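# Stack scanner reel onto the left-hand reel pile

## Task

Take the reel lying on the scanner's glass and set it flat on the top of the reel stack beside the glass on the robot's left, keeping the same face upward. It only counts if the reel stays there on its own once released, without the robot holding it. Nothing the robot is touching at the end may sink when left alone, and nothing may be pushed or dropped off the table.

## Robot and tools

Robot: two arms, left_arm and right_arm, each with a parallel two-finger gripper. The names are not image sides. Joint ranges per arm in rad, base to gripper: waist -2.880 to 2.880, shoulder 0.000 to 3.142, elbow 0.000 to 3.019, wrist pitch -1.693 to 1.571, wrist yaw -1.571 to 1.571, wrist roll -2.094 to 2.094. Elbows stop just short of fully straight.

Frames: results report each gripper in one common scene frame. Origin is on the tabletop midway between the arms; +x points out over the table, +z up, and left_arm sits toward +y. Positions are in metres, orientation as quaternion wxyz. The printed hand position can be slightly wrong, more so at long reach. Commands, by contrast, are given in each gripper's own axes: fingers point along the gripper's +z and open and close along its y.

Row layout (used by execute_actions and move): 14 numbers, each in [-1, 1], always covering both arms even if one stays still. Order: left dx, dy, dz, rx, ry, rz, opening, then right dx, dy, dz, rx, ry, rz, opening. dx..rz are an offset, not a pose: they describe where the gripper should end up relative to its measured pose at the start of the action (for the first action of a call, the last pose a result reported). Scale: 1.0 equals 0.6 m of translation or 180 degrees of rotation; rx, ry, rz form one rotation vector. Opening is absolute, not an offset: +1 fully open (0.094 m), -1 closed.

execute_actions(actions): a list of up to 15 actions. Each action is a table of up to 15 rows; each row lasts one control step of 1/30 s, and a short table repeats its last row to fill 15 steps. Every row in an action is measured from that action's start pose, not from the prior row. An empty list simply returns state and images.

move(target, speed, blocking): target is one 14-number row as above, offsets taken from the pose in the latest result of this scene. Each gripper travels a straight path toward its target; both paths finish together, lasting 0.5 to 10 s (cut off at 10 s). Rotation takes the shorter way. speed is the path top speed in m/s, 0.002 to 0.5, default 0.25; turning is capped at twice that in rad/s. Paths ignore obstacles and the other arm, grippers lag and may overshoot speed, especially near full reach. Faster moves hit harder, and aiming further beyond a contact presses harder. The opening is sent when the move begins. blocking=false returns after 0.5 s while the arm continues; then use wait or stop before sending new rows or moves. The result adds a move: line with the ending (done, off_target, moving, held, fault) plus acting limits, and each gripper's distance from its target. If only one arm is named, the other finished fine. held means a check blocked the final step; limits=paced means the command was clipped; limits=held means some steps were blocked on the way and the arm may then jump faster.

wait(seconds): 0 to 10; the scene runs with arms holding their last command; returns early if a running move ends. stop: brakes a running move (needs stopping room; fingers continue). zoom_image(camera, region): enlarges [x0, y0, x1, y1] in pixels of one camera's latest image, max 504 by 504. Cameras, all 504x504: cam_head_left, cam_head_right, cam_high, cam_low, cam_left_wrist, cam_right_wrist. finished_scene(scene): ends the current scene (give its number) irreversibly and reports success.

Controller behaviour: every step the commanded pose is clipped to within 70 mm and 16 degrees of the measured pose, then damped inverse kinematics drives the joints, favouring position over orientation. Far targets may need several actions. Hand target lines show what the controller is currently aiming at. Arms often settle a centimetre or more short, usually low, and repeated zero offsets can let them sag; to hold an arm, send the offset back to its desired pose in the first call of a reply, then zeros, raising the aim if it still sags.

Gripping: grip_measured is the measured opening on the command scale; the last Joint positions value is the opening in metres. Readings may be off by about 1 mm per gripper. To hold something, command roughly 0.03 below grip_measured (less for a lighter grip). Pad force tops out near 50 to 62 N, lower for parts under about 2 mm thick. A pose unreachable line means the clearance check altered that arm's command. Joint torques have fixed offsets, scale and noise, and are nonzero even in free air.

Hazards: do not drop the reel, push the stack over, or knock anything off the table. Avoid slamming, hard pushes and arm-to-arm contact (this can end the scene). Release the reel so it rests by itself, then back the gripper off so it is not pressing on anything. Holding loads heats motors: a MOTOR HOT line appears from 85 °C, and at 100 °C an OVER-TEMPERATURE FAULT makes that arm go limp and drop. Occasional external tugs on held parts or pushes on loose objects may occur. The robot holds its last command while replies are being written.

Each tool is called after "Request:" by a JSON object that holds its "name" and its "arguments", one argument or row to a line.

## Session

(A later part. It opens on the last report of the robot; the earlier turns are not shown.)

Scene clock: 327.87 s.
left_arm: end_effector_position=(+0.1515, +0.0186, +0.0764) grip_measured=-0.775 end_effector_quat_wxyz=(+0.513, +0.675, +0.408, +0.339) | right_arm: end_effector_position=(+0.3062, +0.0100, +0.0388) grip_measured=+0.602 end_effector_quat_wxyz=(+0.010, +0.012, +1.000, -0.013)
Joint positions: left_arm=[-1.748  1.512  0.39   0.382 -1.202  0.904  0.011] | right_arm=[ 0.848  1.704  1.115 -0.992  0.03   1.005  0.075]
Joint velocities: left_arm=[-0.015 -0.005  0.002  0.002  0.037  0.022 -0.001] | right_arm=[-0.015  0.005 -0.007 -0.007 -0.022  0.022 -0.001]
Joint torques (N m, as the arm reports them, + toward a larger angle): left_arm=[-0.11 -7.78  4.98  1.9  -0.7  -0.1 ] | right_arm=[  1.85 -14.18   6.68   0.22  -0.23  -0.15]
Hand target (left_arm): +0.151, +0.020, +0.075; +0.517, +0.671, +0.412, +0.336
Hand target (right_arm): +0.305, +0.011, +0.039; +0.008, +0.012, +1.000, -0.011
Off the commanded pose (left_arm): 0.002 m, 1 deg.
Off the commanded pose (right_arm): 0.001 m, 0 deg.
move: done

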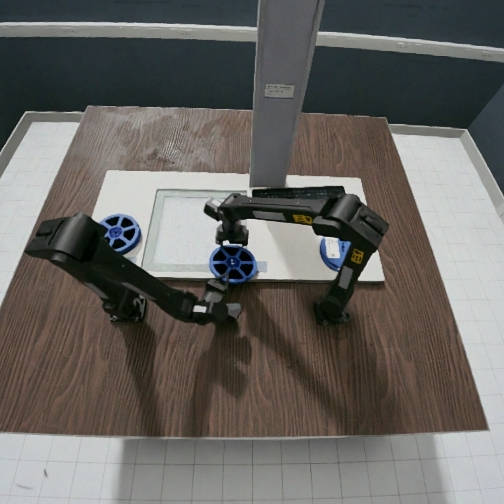

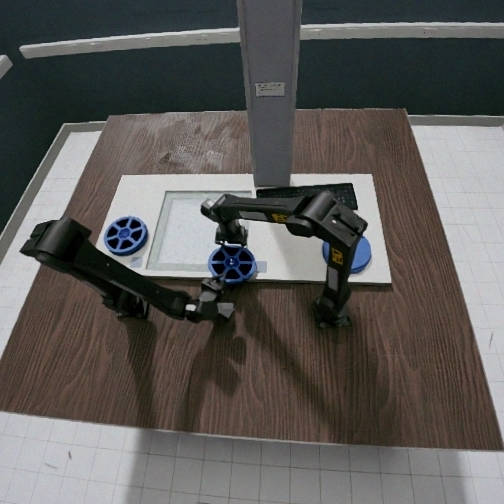

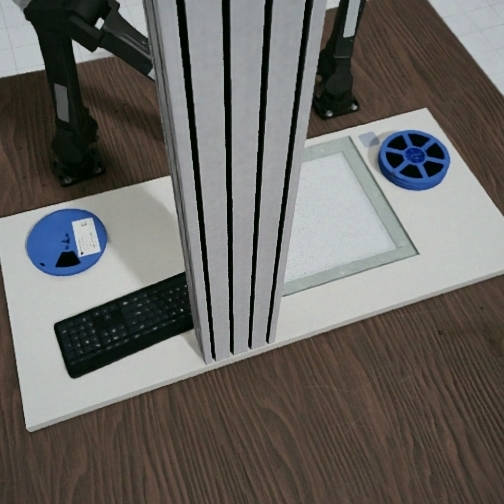

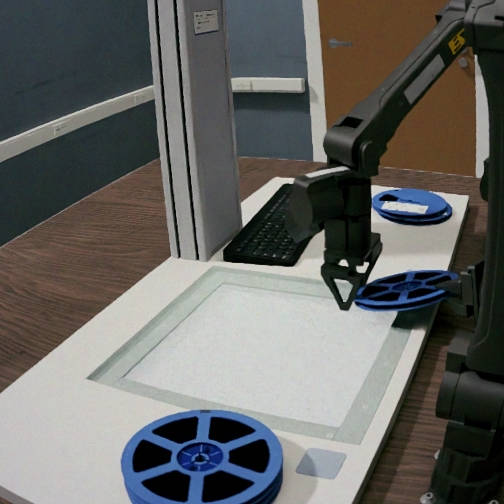

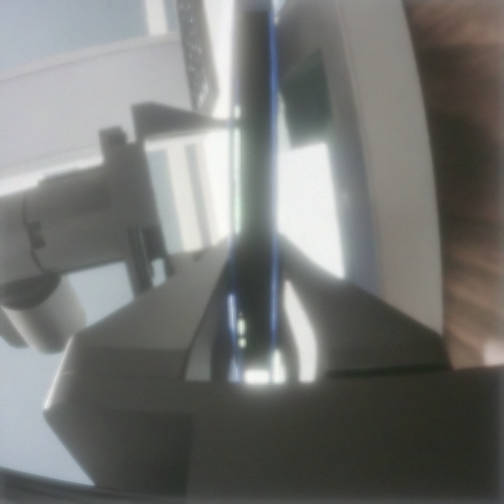

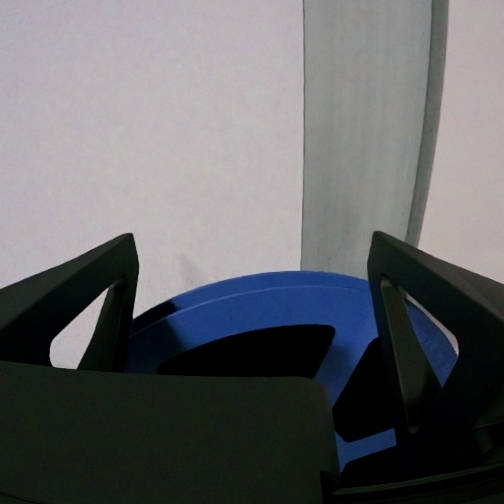

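Request:
{"name": "move", "arguments": {
  "target": [0.005,0.129,-0.066,0,0,0,-0.81, -0.15,-0.2,-0.2,0,0,0,0.6],
  "speed": 0.12
}}

Scene clock: 352.47 s.
left_arm: end_effector_position=(+0.1401, +0.0465, +0.1371) grip_measured=-0.781 end_effector_quat_wxyz=(+0.491, +0.692, +0.391, +0.356) | right_arm: end_effector_position=(+0.3752, -0.1199, +0.1383) grip_measured=+0.602 end_effector_quat_wxyz=(-0.012, +0.015, +0.999, -0.029)
Joint positions: left_arm=[-1.807  1.197  0.427 -0.162 -1.236  0.78   0.01 ] | right_arm=[ 0.524  1.499  1.153 -1.28   0.03   0.686  0.075]
Joint velocities: left_arm=[ 0.005 -0.005  0.007 -0.007  0.051 -0.037 -0.   ] | right_arm=[-0.005  0.015 -0.017 -0.007 -0.007 -0.125 -0.001]
Joint torques (N m, as the arm reports them, + toward a larger angle): left_arm=[-0.53 -7.54 12.98  0.75 -1.05 -0.14] | right_arm=[  0.7  -13.09  10.92  -0.28  -0.18  -0.28]
Hand target (left_arm): +0.134, +0.028, +0.162; +0.514, +0.675, +0.408, +0.338
Hand target (right_arm): +0.389, -0.113, +0.163; +0.008, +0.013, +1.000, -0.011
Off the commanded pose (left_arm): 0.032 m, 4 deg.
Off the commanded pose (right_arm): 0.032 m, 3 deg.
move: off_target (left_arm, right_arm)

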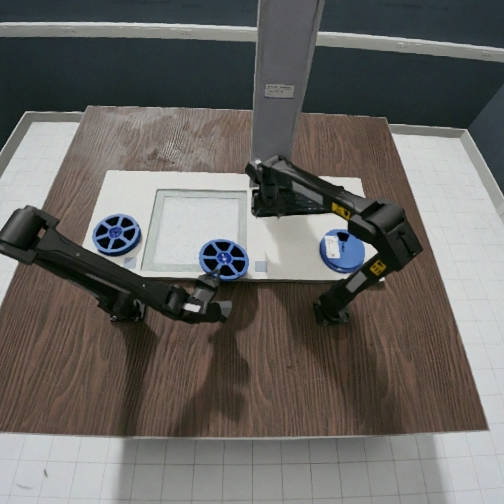

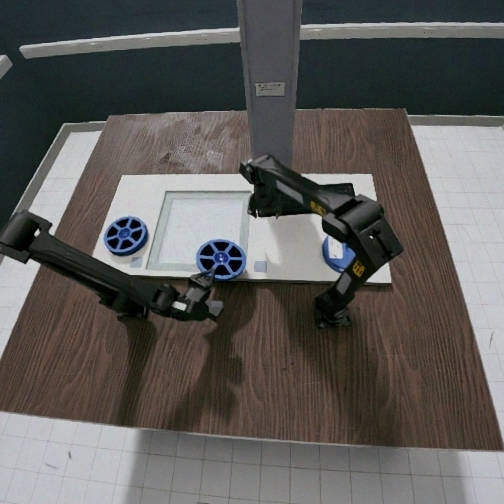

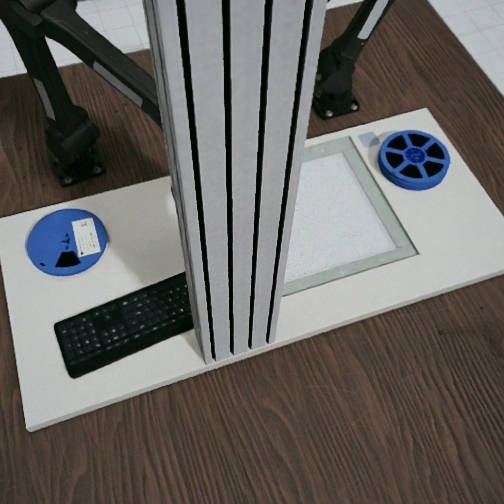

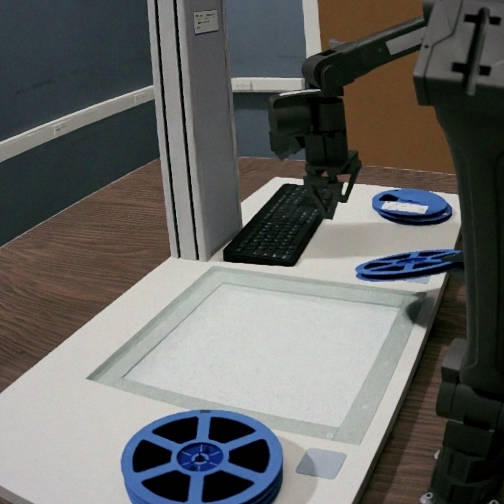

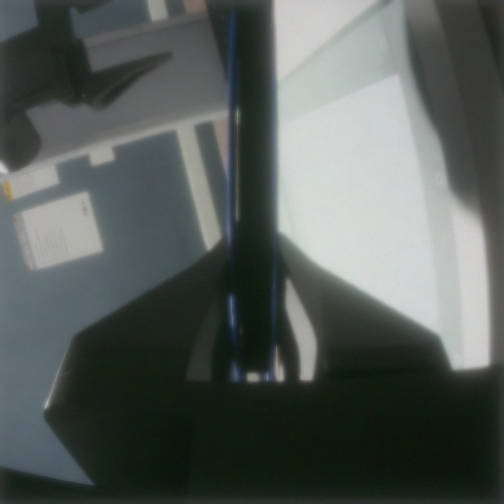

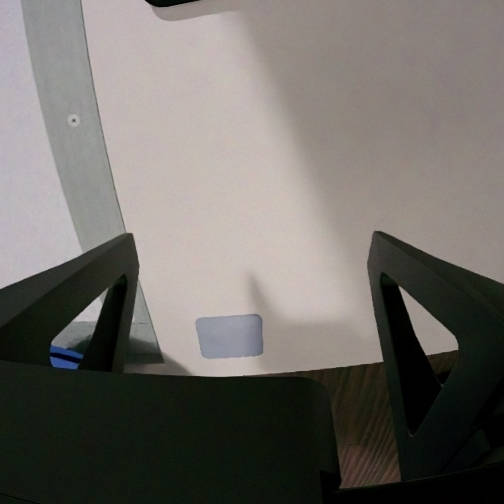

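Request:
{"name": "move", "arguments": {
  "target": [0.599,-0.009,0.005,0.045,0.399,-0.11,-0.81, 0,0,0,0,0,0,0.6],
  "speed": 0.15
}}

Scene clock: 363.47 s.
left_arm: end_effector_position=(+0.2979, +0.3704, +0.1621) grip_measured=-0.782 end_effector_quat_wxyz=(+0.164, +0.320, +0.726, +0.586) | right_arm: end_effector_position=(+0.3751, -0.1199, +0.1383) grip_measured=+0.602 end_effector_quat_wxyz=(-0.012, +0.013, +0.999, -0.029)
Joint positions: left_arm=[-0.752  1.049  0.456 -1.168 -1.303 -0.055  0.01 ] | right_arm=[ 0.524  1.499  1.153 -1.28   0.03   0.684  0.075]
Joint velocities: left_arm=[-0.034 -0.024  0.002  0.027  0.022 -0.007  0.001] | right_arm=[ 0.005 -0.015  0.012  0.002 -0.007  0.022 -0.   ]
Joint torques (N m, as the arm reports them, + toward a larger angle): left_arm=[ 0.59 -4.87  9.89  0.33 -1.18  0.1 ] | right_arm=[  1.76 -11.9    7.51   0.2   -0.08  -0.12]
Hand target (left_arm): +0.305, +0.366, +0.172; +0.176, +0.312, +0.727, +0.586
Hand target (right_arm): +0.375, -0.120, +0.138; -0.012, +0.015, +0.999, -0.029
Off the commanded pose (left_arm): 0.009 m, 2 deg.
Off the commanded pose (right_arm): 0.000 m, 0 deg.
move: done

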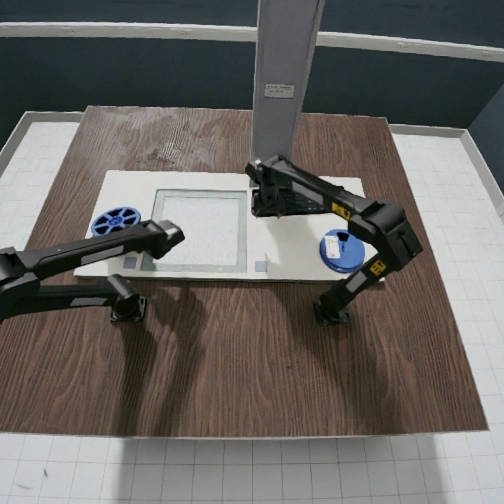

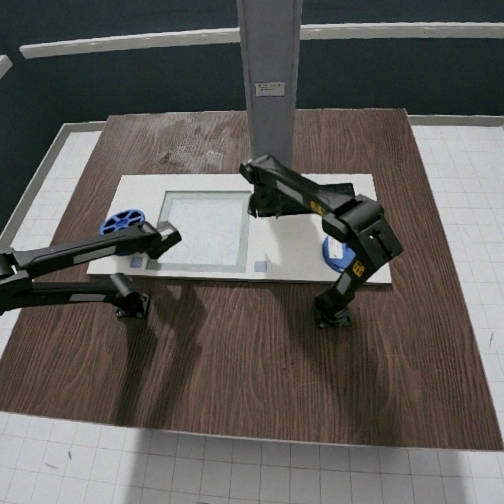

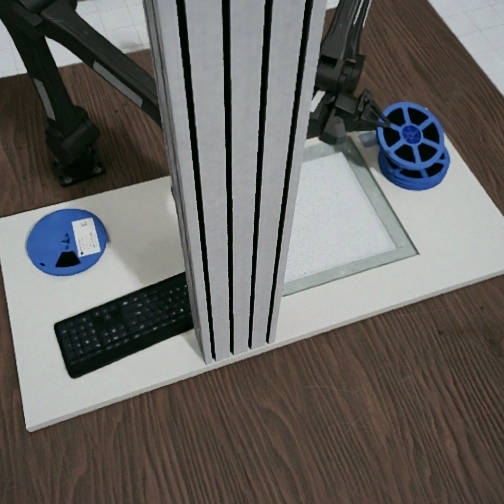

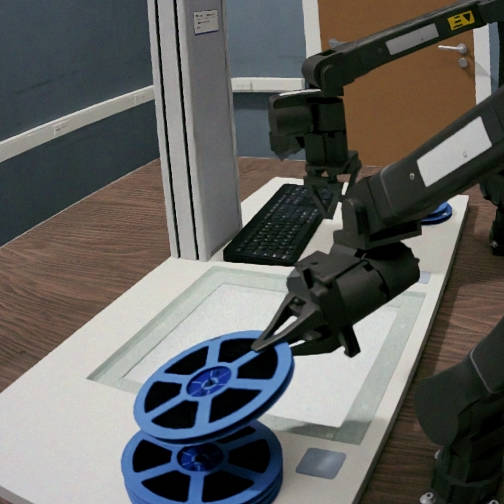

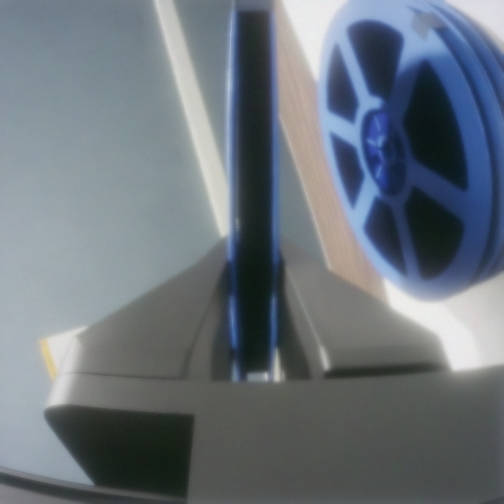

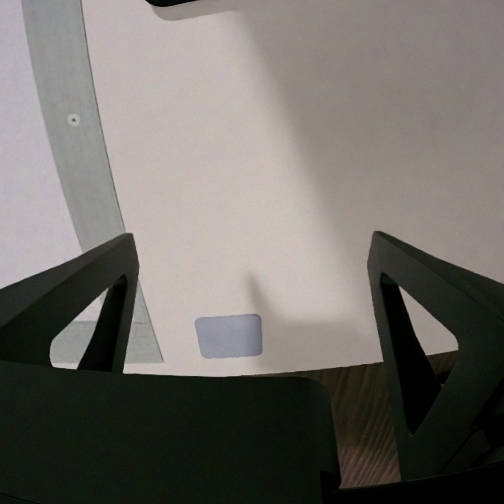

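Request:
{"name": "move", "arguments": {
  "target": [-0.009,-0.064,0.017,0,0,-0.048,-0.81, 0,0,0,0,0,0,0.6],
  "speed": 0.06
}}

Request:
{"name": "zoom_image", "arguments": {
  "camera": "cam_high",
  "region": [300, 60, 480, 220]
}}

Scene clock: 370.33 s.
left_arm: end_effector_position=(+0.2966, +0.3711, +0.1220) grip_measured=-0.782 end_effector_quat_wxyz=(+0.200, +0.271, +0.748, +0.572) | right_arm: end_effector_position=(+0.3751, -0.1199, +0.1383) grip_measured=+0.602 end_effector_quat_wxyz=(-0.012, +0.013, +0.999, -0.029)
Joint positions: left_arm=[-0.752  1.163  0.396 -1.005 -1.297 -0.197  0.01 ] | right_arm=[ 0.524  1.499  1.153 -1.28   0.03   0.684  0.075]
Joint velocities: left_arm=[-0.005 -0.005 -0.007  0.002 -0.007 -0.081 -0.001] | right_arm=[ 0.005 -0.005  0.002  0.012 -0.051  0.051  0.001]
Joint torques (N m, as the arm reports them, + toward a larger angle): left_arm=[-0.05 -4.13  6.69  0.38 -1.01 -0.12] | right_arm=[  1.77 -11.89   7.5    0.18  -0.08  -0.16]
Hand target (left_arm): +0.297, +0.370, +0.122; +0.208, +0.264, +0.748, +0.572
Hand target (right_arm): +0.375, -0.120, +0.138; -0.012, +0.013, +0.999, -0.029
Off the commanded pose (left_arm): 0.001 m, 1 deg.
Off the commanded pose (right_arm): 0.000 m, 0 deg.
move: done

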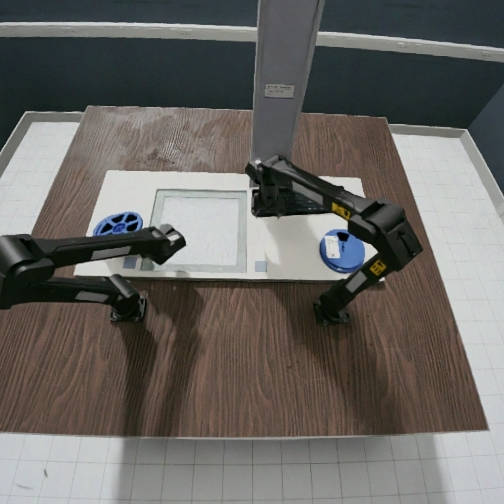

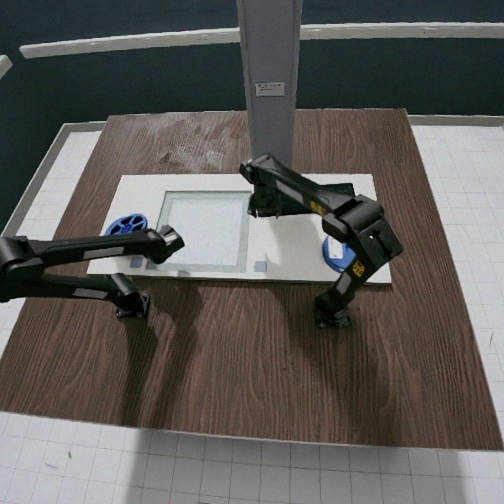

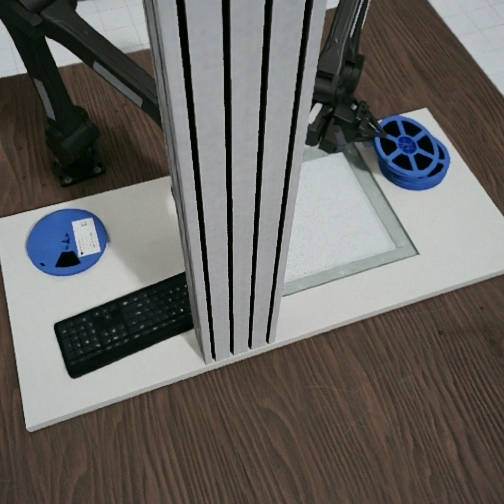

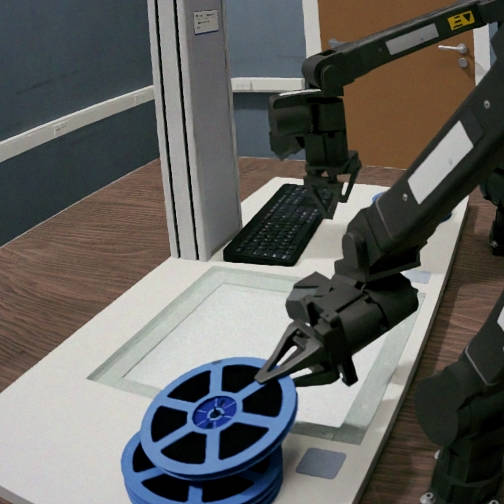

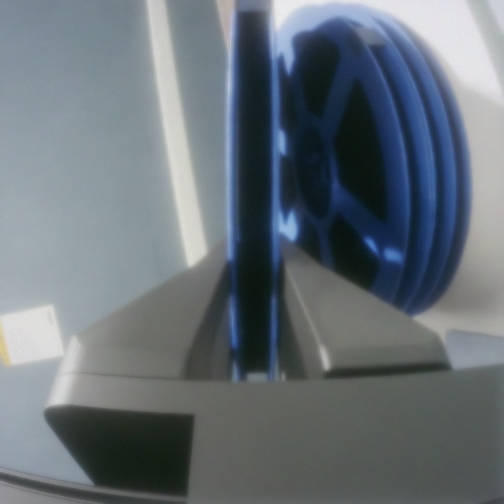

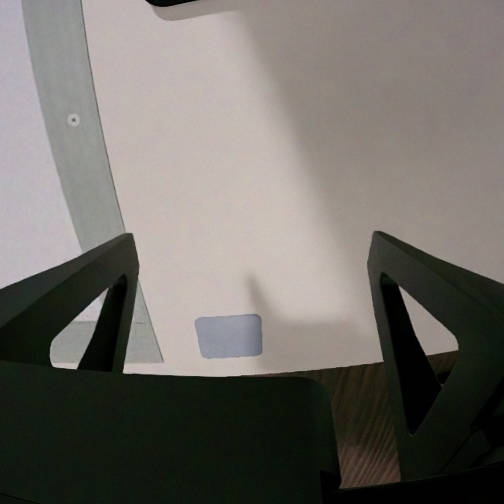

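Region (300, 60, 480, 220) of cam_high's 504x504 image, scaled by 2.800, with more detail than that image has.

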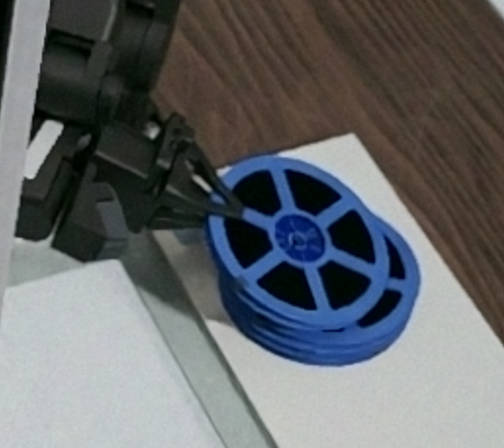

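Request:
{"name": "move", "arguments": {
  "target": [0,-0.040,0.011,-0.033,0,0,-0.81, 0,0,0,0,0,0,0.6],
  "speed": 0.04
}}

Request:
{"name": "zoom_image", "arguments": {
  "camera": "cam_high",
  "region": [300, 60, 480, 220]
}}

Scene clock: 376.40 s.
left_arm: end_effector_position=(+0.2960, +0.3727, +0.1007) grip_measured=-0.782 end_effector_quat_wxyz=(+0.198, +0.272, +0.723, +0.603) | right_arm: end_effector_position=(+0.3751, -0.1199, +0.1383) grip_measured=+0.602 end_effector_quat_wxyz=(-0.012, +0.013, +0.999, -0.029)
Joint positions: left_arm=[-0.762  1.333  0.38  -0.976 -1.363 -0.323  0.01 ] | right_arm=[ 0.524  1.499  1.153 -1.28   0.03   0.684  0.075]
Joint velocities: left_arm=[ 0.005  0.005 -0.022 -0.002 -0.022  0.051  0.   ] | right_arm=[-0.005 -0.005  0.002 -0.002  0.007  0.022  0.001]
Joint torques (N m, as the arm reports them, + toward a larger angle): left_arm=[ 0.26 -6.32  5.44 -0.24 -0.75 -0.02] | right_arm=[  1.7  -11.86   7.52   0.18  -0.08  -0.16]
Hand target (left_arm): +0.296, +0.373, +0.102; +0.200, +0.271, +0.724, +0.603
Hand target (right_arm): +0.375, -0.120, +0.138; -0.012, +0.013, +0.999, -0.029
Off the commanded pose (left_arm): 0.004 m, 2 deg.
Off the commanded pose (right_arm): 0.000 m, 0 deg.
move: held (left_arm); limits=held; held on 12 of 46 steps (left_arm), including the last (left_arm)
pose unreachable (left arm): on one or more control steps of this call, first in action 0 (counted from 0), this arm could not follow its commanded pose, so it was not sent that pose on those steps. On the call's last step it was still not sent that pose. It may still have moved: this result reports where it is.
cause: the commanded pose would bring two parts of the arm too close to each other (its wrist (the part past joint 4) and its wrist camera, with joints 5 (wrist yaw) and 6 (wrist roll) between them).

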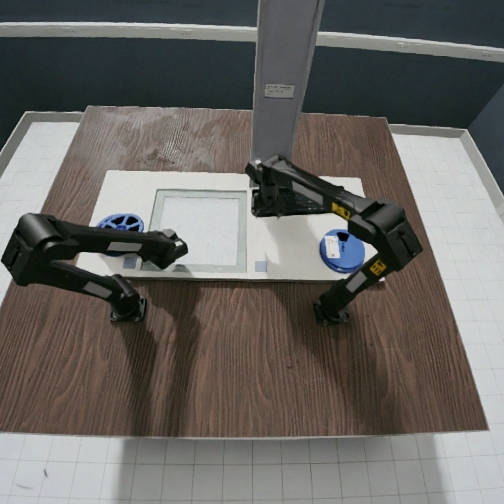

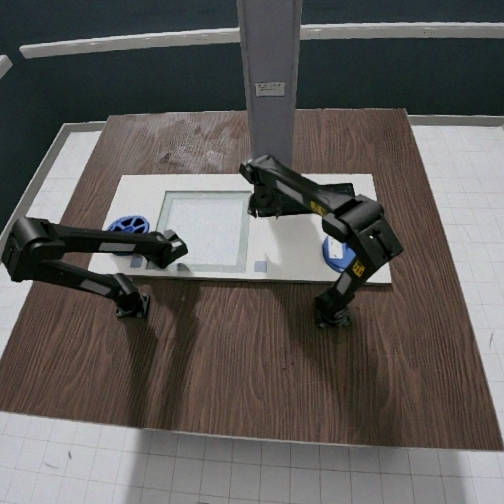

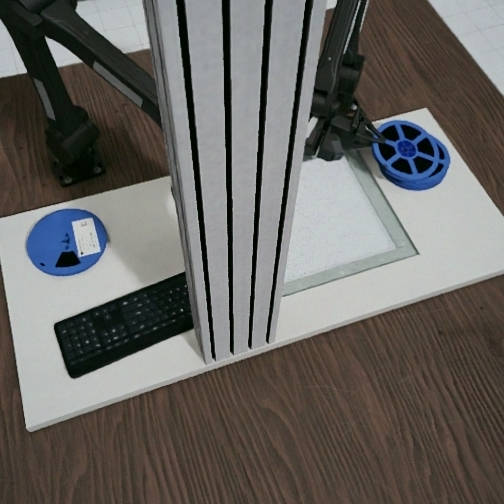

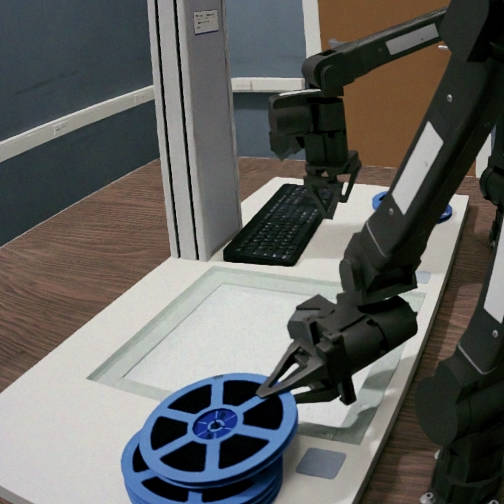

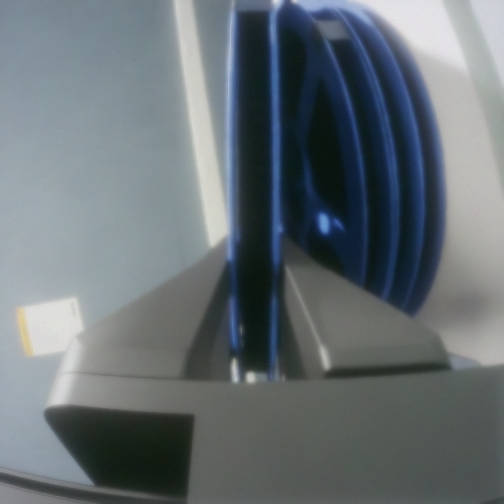

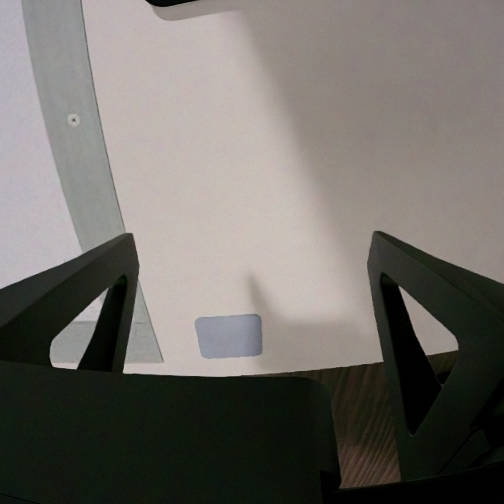

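Region (300, 60, 480, 220) of cam_high's 504x504 image, scaled by 2.800, with more detail than that image has.

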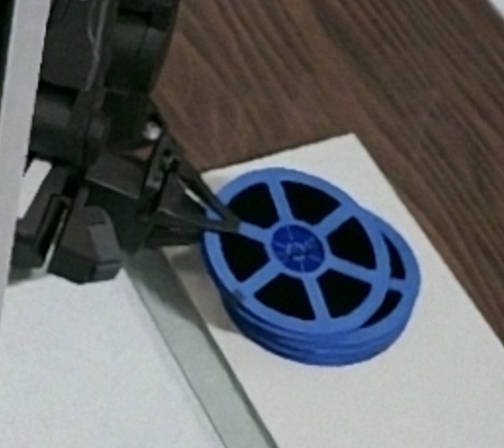

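Request:
{"name": "move", "arguments": {
  "target": [0,-0.016,0.003,0.04,0,0,-0.55, 0,0,0,0,0,0,0.6],
  "speed": 0.04
}}

Request:
{"name": "move", "arguments": {
  "target": [0,-0.04,0.013,0.075,0,0,-0.25, 0,0,0,0,0,0,0.6],
  "speed": 0.05
}}

Request:
{"name": "zoom_image", "arguments": {
  "camera": "cam_high",
  "region": [300, 60, 480, 220]
}}

Scene clock: 384.97 s.
left_arm: end_effector_position=(+0.2959, +0.3709, +0.0913) grip_measured=-0.551 end_effector_quat_wxyz=(+0.181, +0.284, +0.759, +0.557) | right_arm: end_effector_position=(+0.3751, -0.1199, +0.1383) grip_measured=+0.602 end_effector_quat_wxyz=(-0.012, +0.013, +0.999, -0.029)
Joint positions: left_arm=[-0.742  1.241  0.367 -0.872 -1.247 -0.14   0.021] | right_arm=[ 0.524  1.499  1.153 -1.28   0.03   0.684  0.075]
Joint velocities: left_arm=[-0.005 -0.015 -0.012  0.017 -0.007 -0.007 -0.   ] | right_arm=[-0.005 -0.034  0.002  0.002 -0.037 -0.051  0.001]
Joint torques (N m, as the arm reports them, + toward a larger angle): left_arm=[ 0.92 -6.36  5.67  0.33 -0.76  0.08] | right_arm=[  1.77 -11.89   7.52   0.19  -0.08  -0.15]
Hand target (left_arm): +0.296, +0.373, +0.092; +0.180, +0.283, +0.760, +0.557
Hand target (right_arm): +0.375, -0.120, +0.138; -0.012, +0.013, +0.999, -0.029
Off the commanded pose (left_arm): 0.002 m, 0 deg.
Off the commanded pose (right_arm): 0.000 m, 0 deg.
move: done

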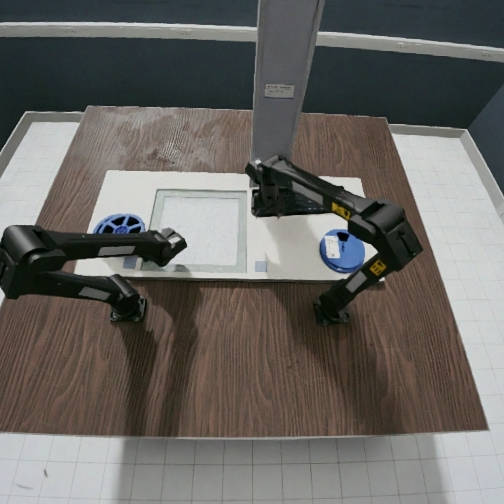

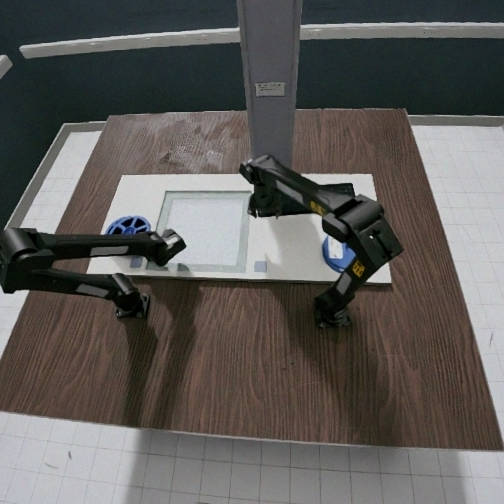

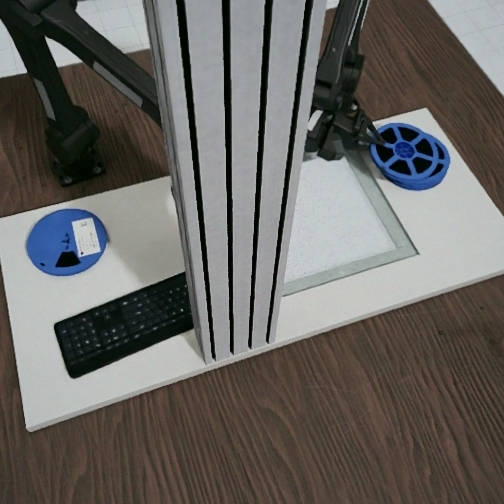

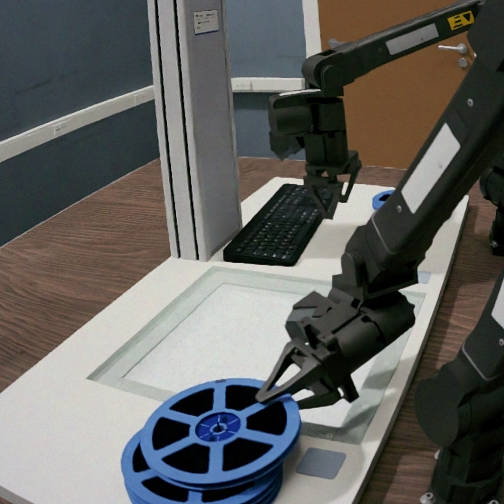

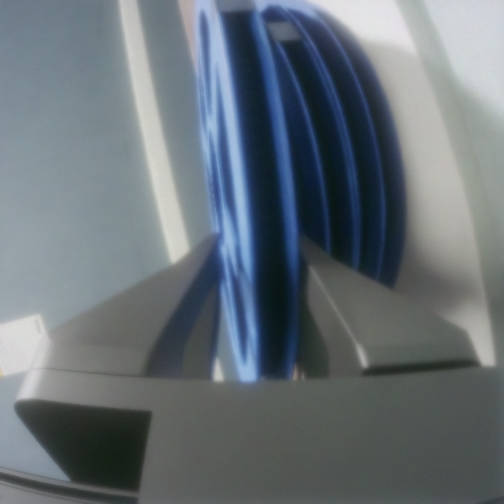

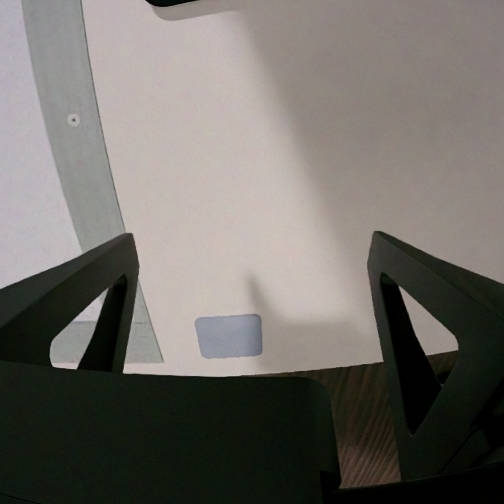

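Scene clock: 387.57 s.
left_arm: end_effector_position=(+0.2954, +0.3703, +0.0670) grip_measured=-0.252 end_effector_quat_wxyz=(+0.145, +0.303, +0.818, +0.467) | right_arm: end_effector_position=(+0.3751, -0.1199, +0.1383) grip_measured=+0.602 end_effector_quat_wxyz=(-0.012, +0.013, +0.999, -0.029)
Joint positions: left_arm=[-0.66   1.153  0.355 -0.763 -1.021  0.066  0.035] | right_arm=[ 0.524  1.499  1.153 -1.28   0.03   0.684  0.075]
Joint velocities: left_arm=[-0.005 -0.015  0.002 -0.012  0.022  0.051 -0.001] | right_arm=[-0.005 -0.005 -0.002 -0.017  0.022 -0.022 -0.001]
Joint torques (N m, as the arm reports them, + toward a larger angle): left_arm=[ 0.85 -5.35  6.38  0.85 -0.58  0.05] | right_arm=[  1.79 -11.92   7.49   0.17  -0.09  -0.16]
Hand target (left_arm): +0.295, +0.372, +0.066; +0.146, +0.303, +0.819, +0.465
Hand target (right_arm): +0.375, -0.120, +0.138; -0.012, +0.013, +0.999, -0.029
Off the commanded pose (left_arm): 0.001 m, 0 deg.
Off the commanded pose (right_arm): 0.000 m, 0 deg.
move: done

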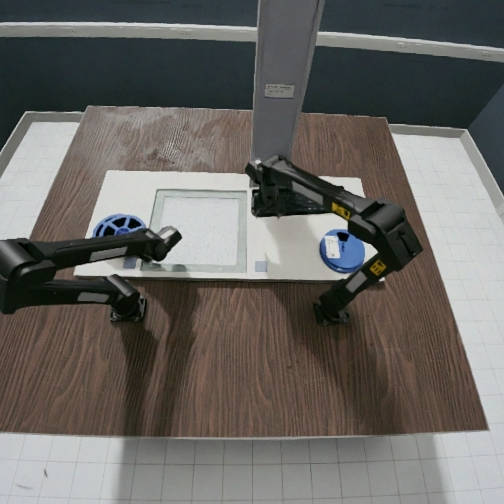

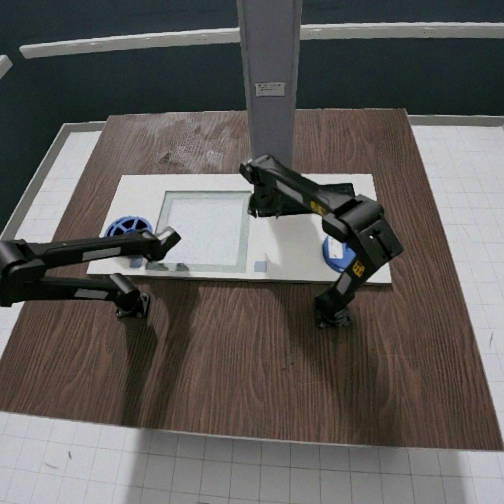

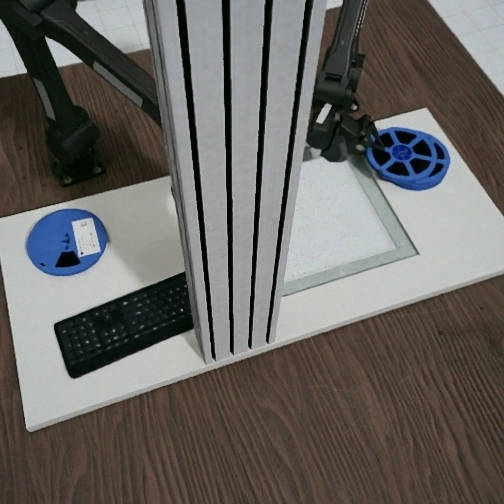

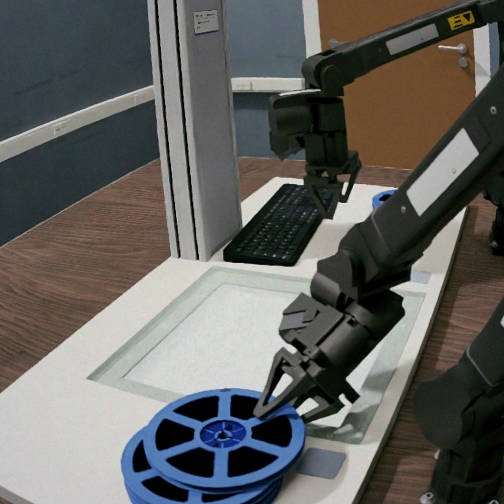

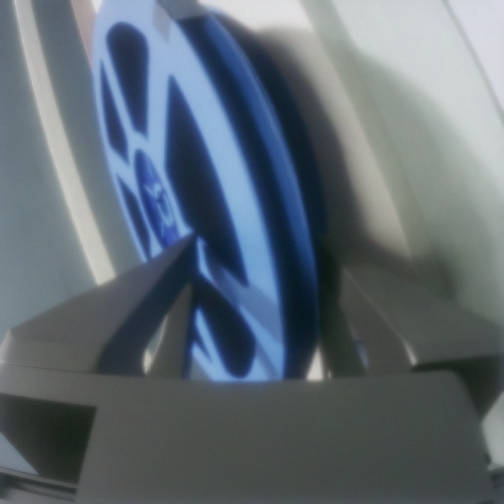

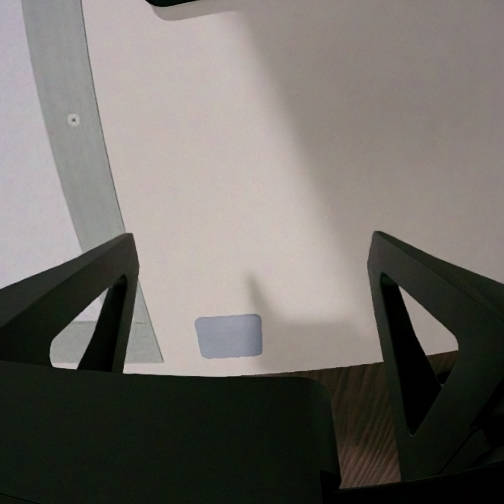

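Region (300, 60, 480, 220) of cam_high's 504x504 image, scaled by 2.800, with more detail than that image has.

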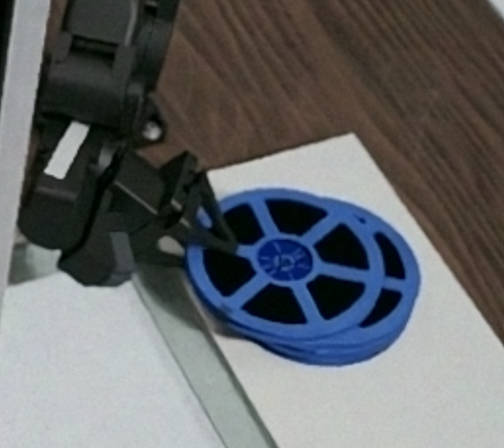

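Request:
{"name": "move", "arguments": {
  "target": [0,-0.033,-0.06,0,0,0,-0.25, 0,0,0,0,0,0,0.6],
  "speed": 0.06
}}

Scene clock: 402.57 s.
left_arm: end_effector_position=(+0.2623, +0.3495, +0.0642) grip_measured=-0.251 end_effector_quat_wxyz=(+0.138, +0.310, +0.813, +0.474) | right_arm: end_effector_position=(+0.3751, -0.1199, +0.1383) grip_measured=+0.602 end_effector_quat_wxyz=(-0.012, +0.013, +0.999, -0.029)
Joint positions: left_arm=[-0.861  1.236  0.381 -1.04  -1.    -0.299  0.035] | right_arm=[ 0.524  1.499  1.153 -1.28   0.03   0.684  0.075]
Joint velocities: left_arm=[ 0.005 -0.005 -0.007 -0.002 -0.066 -0.066  0.   ] | right_arm=[-0.024 -0.005 -0.027 -0.007  0.022  0.066 -0.   ]
Joint torques (N m, as the arm reports them, + toward a larger angle): left_arm=[-0.77 -4.2   9.03 -0.67 -0.12 -0.12] | right_arm=[  1.83 -11.88   7.51   0.17  -0.08  -0.15]
Hand target (left_arm): +0.269, +0.338, +0.068; +0.146, +0.304, +0.819, +0.465
Hand target (right_arm): +0.375, -0.120, +0.138; -0.012, +0.013, +0.999, -0.029
Off the commanded pose (left_arm): 0.014 m, 1 deg.
Off the commanded pose (right_arm): 0.000 m, 0 deg.
move: off_target (left_arm)

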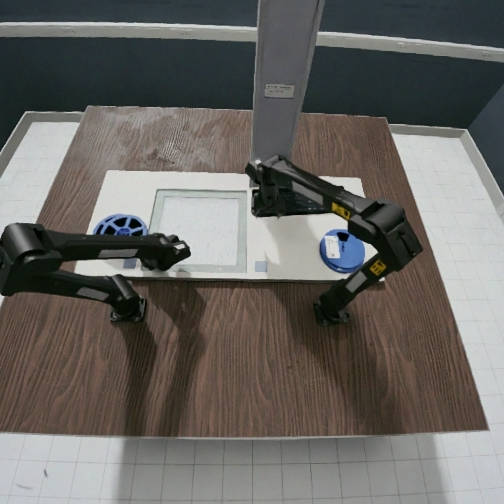

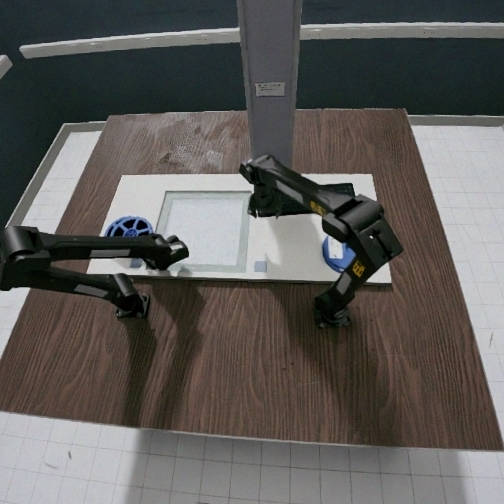

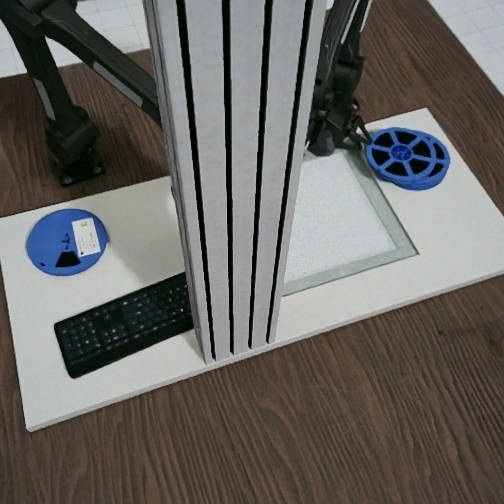

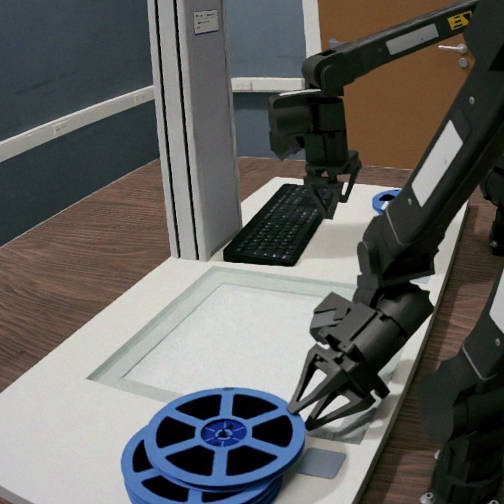

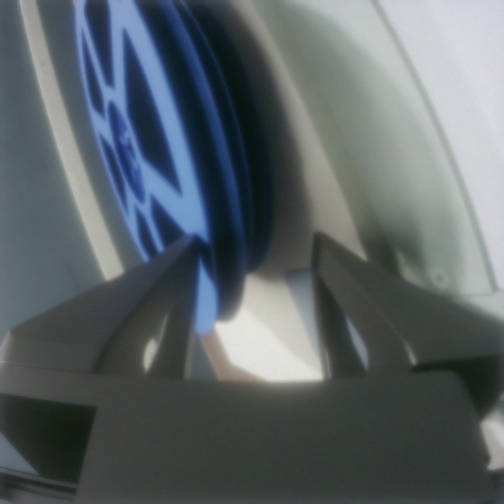

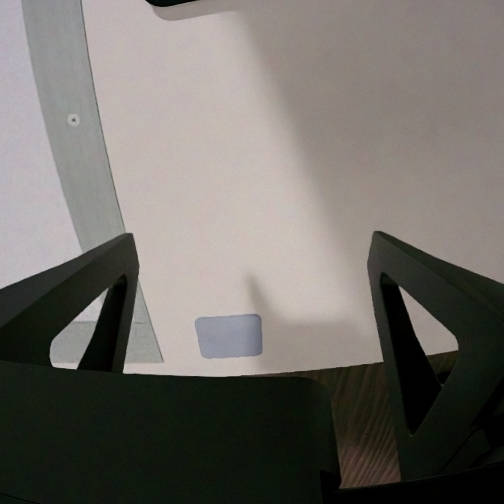

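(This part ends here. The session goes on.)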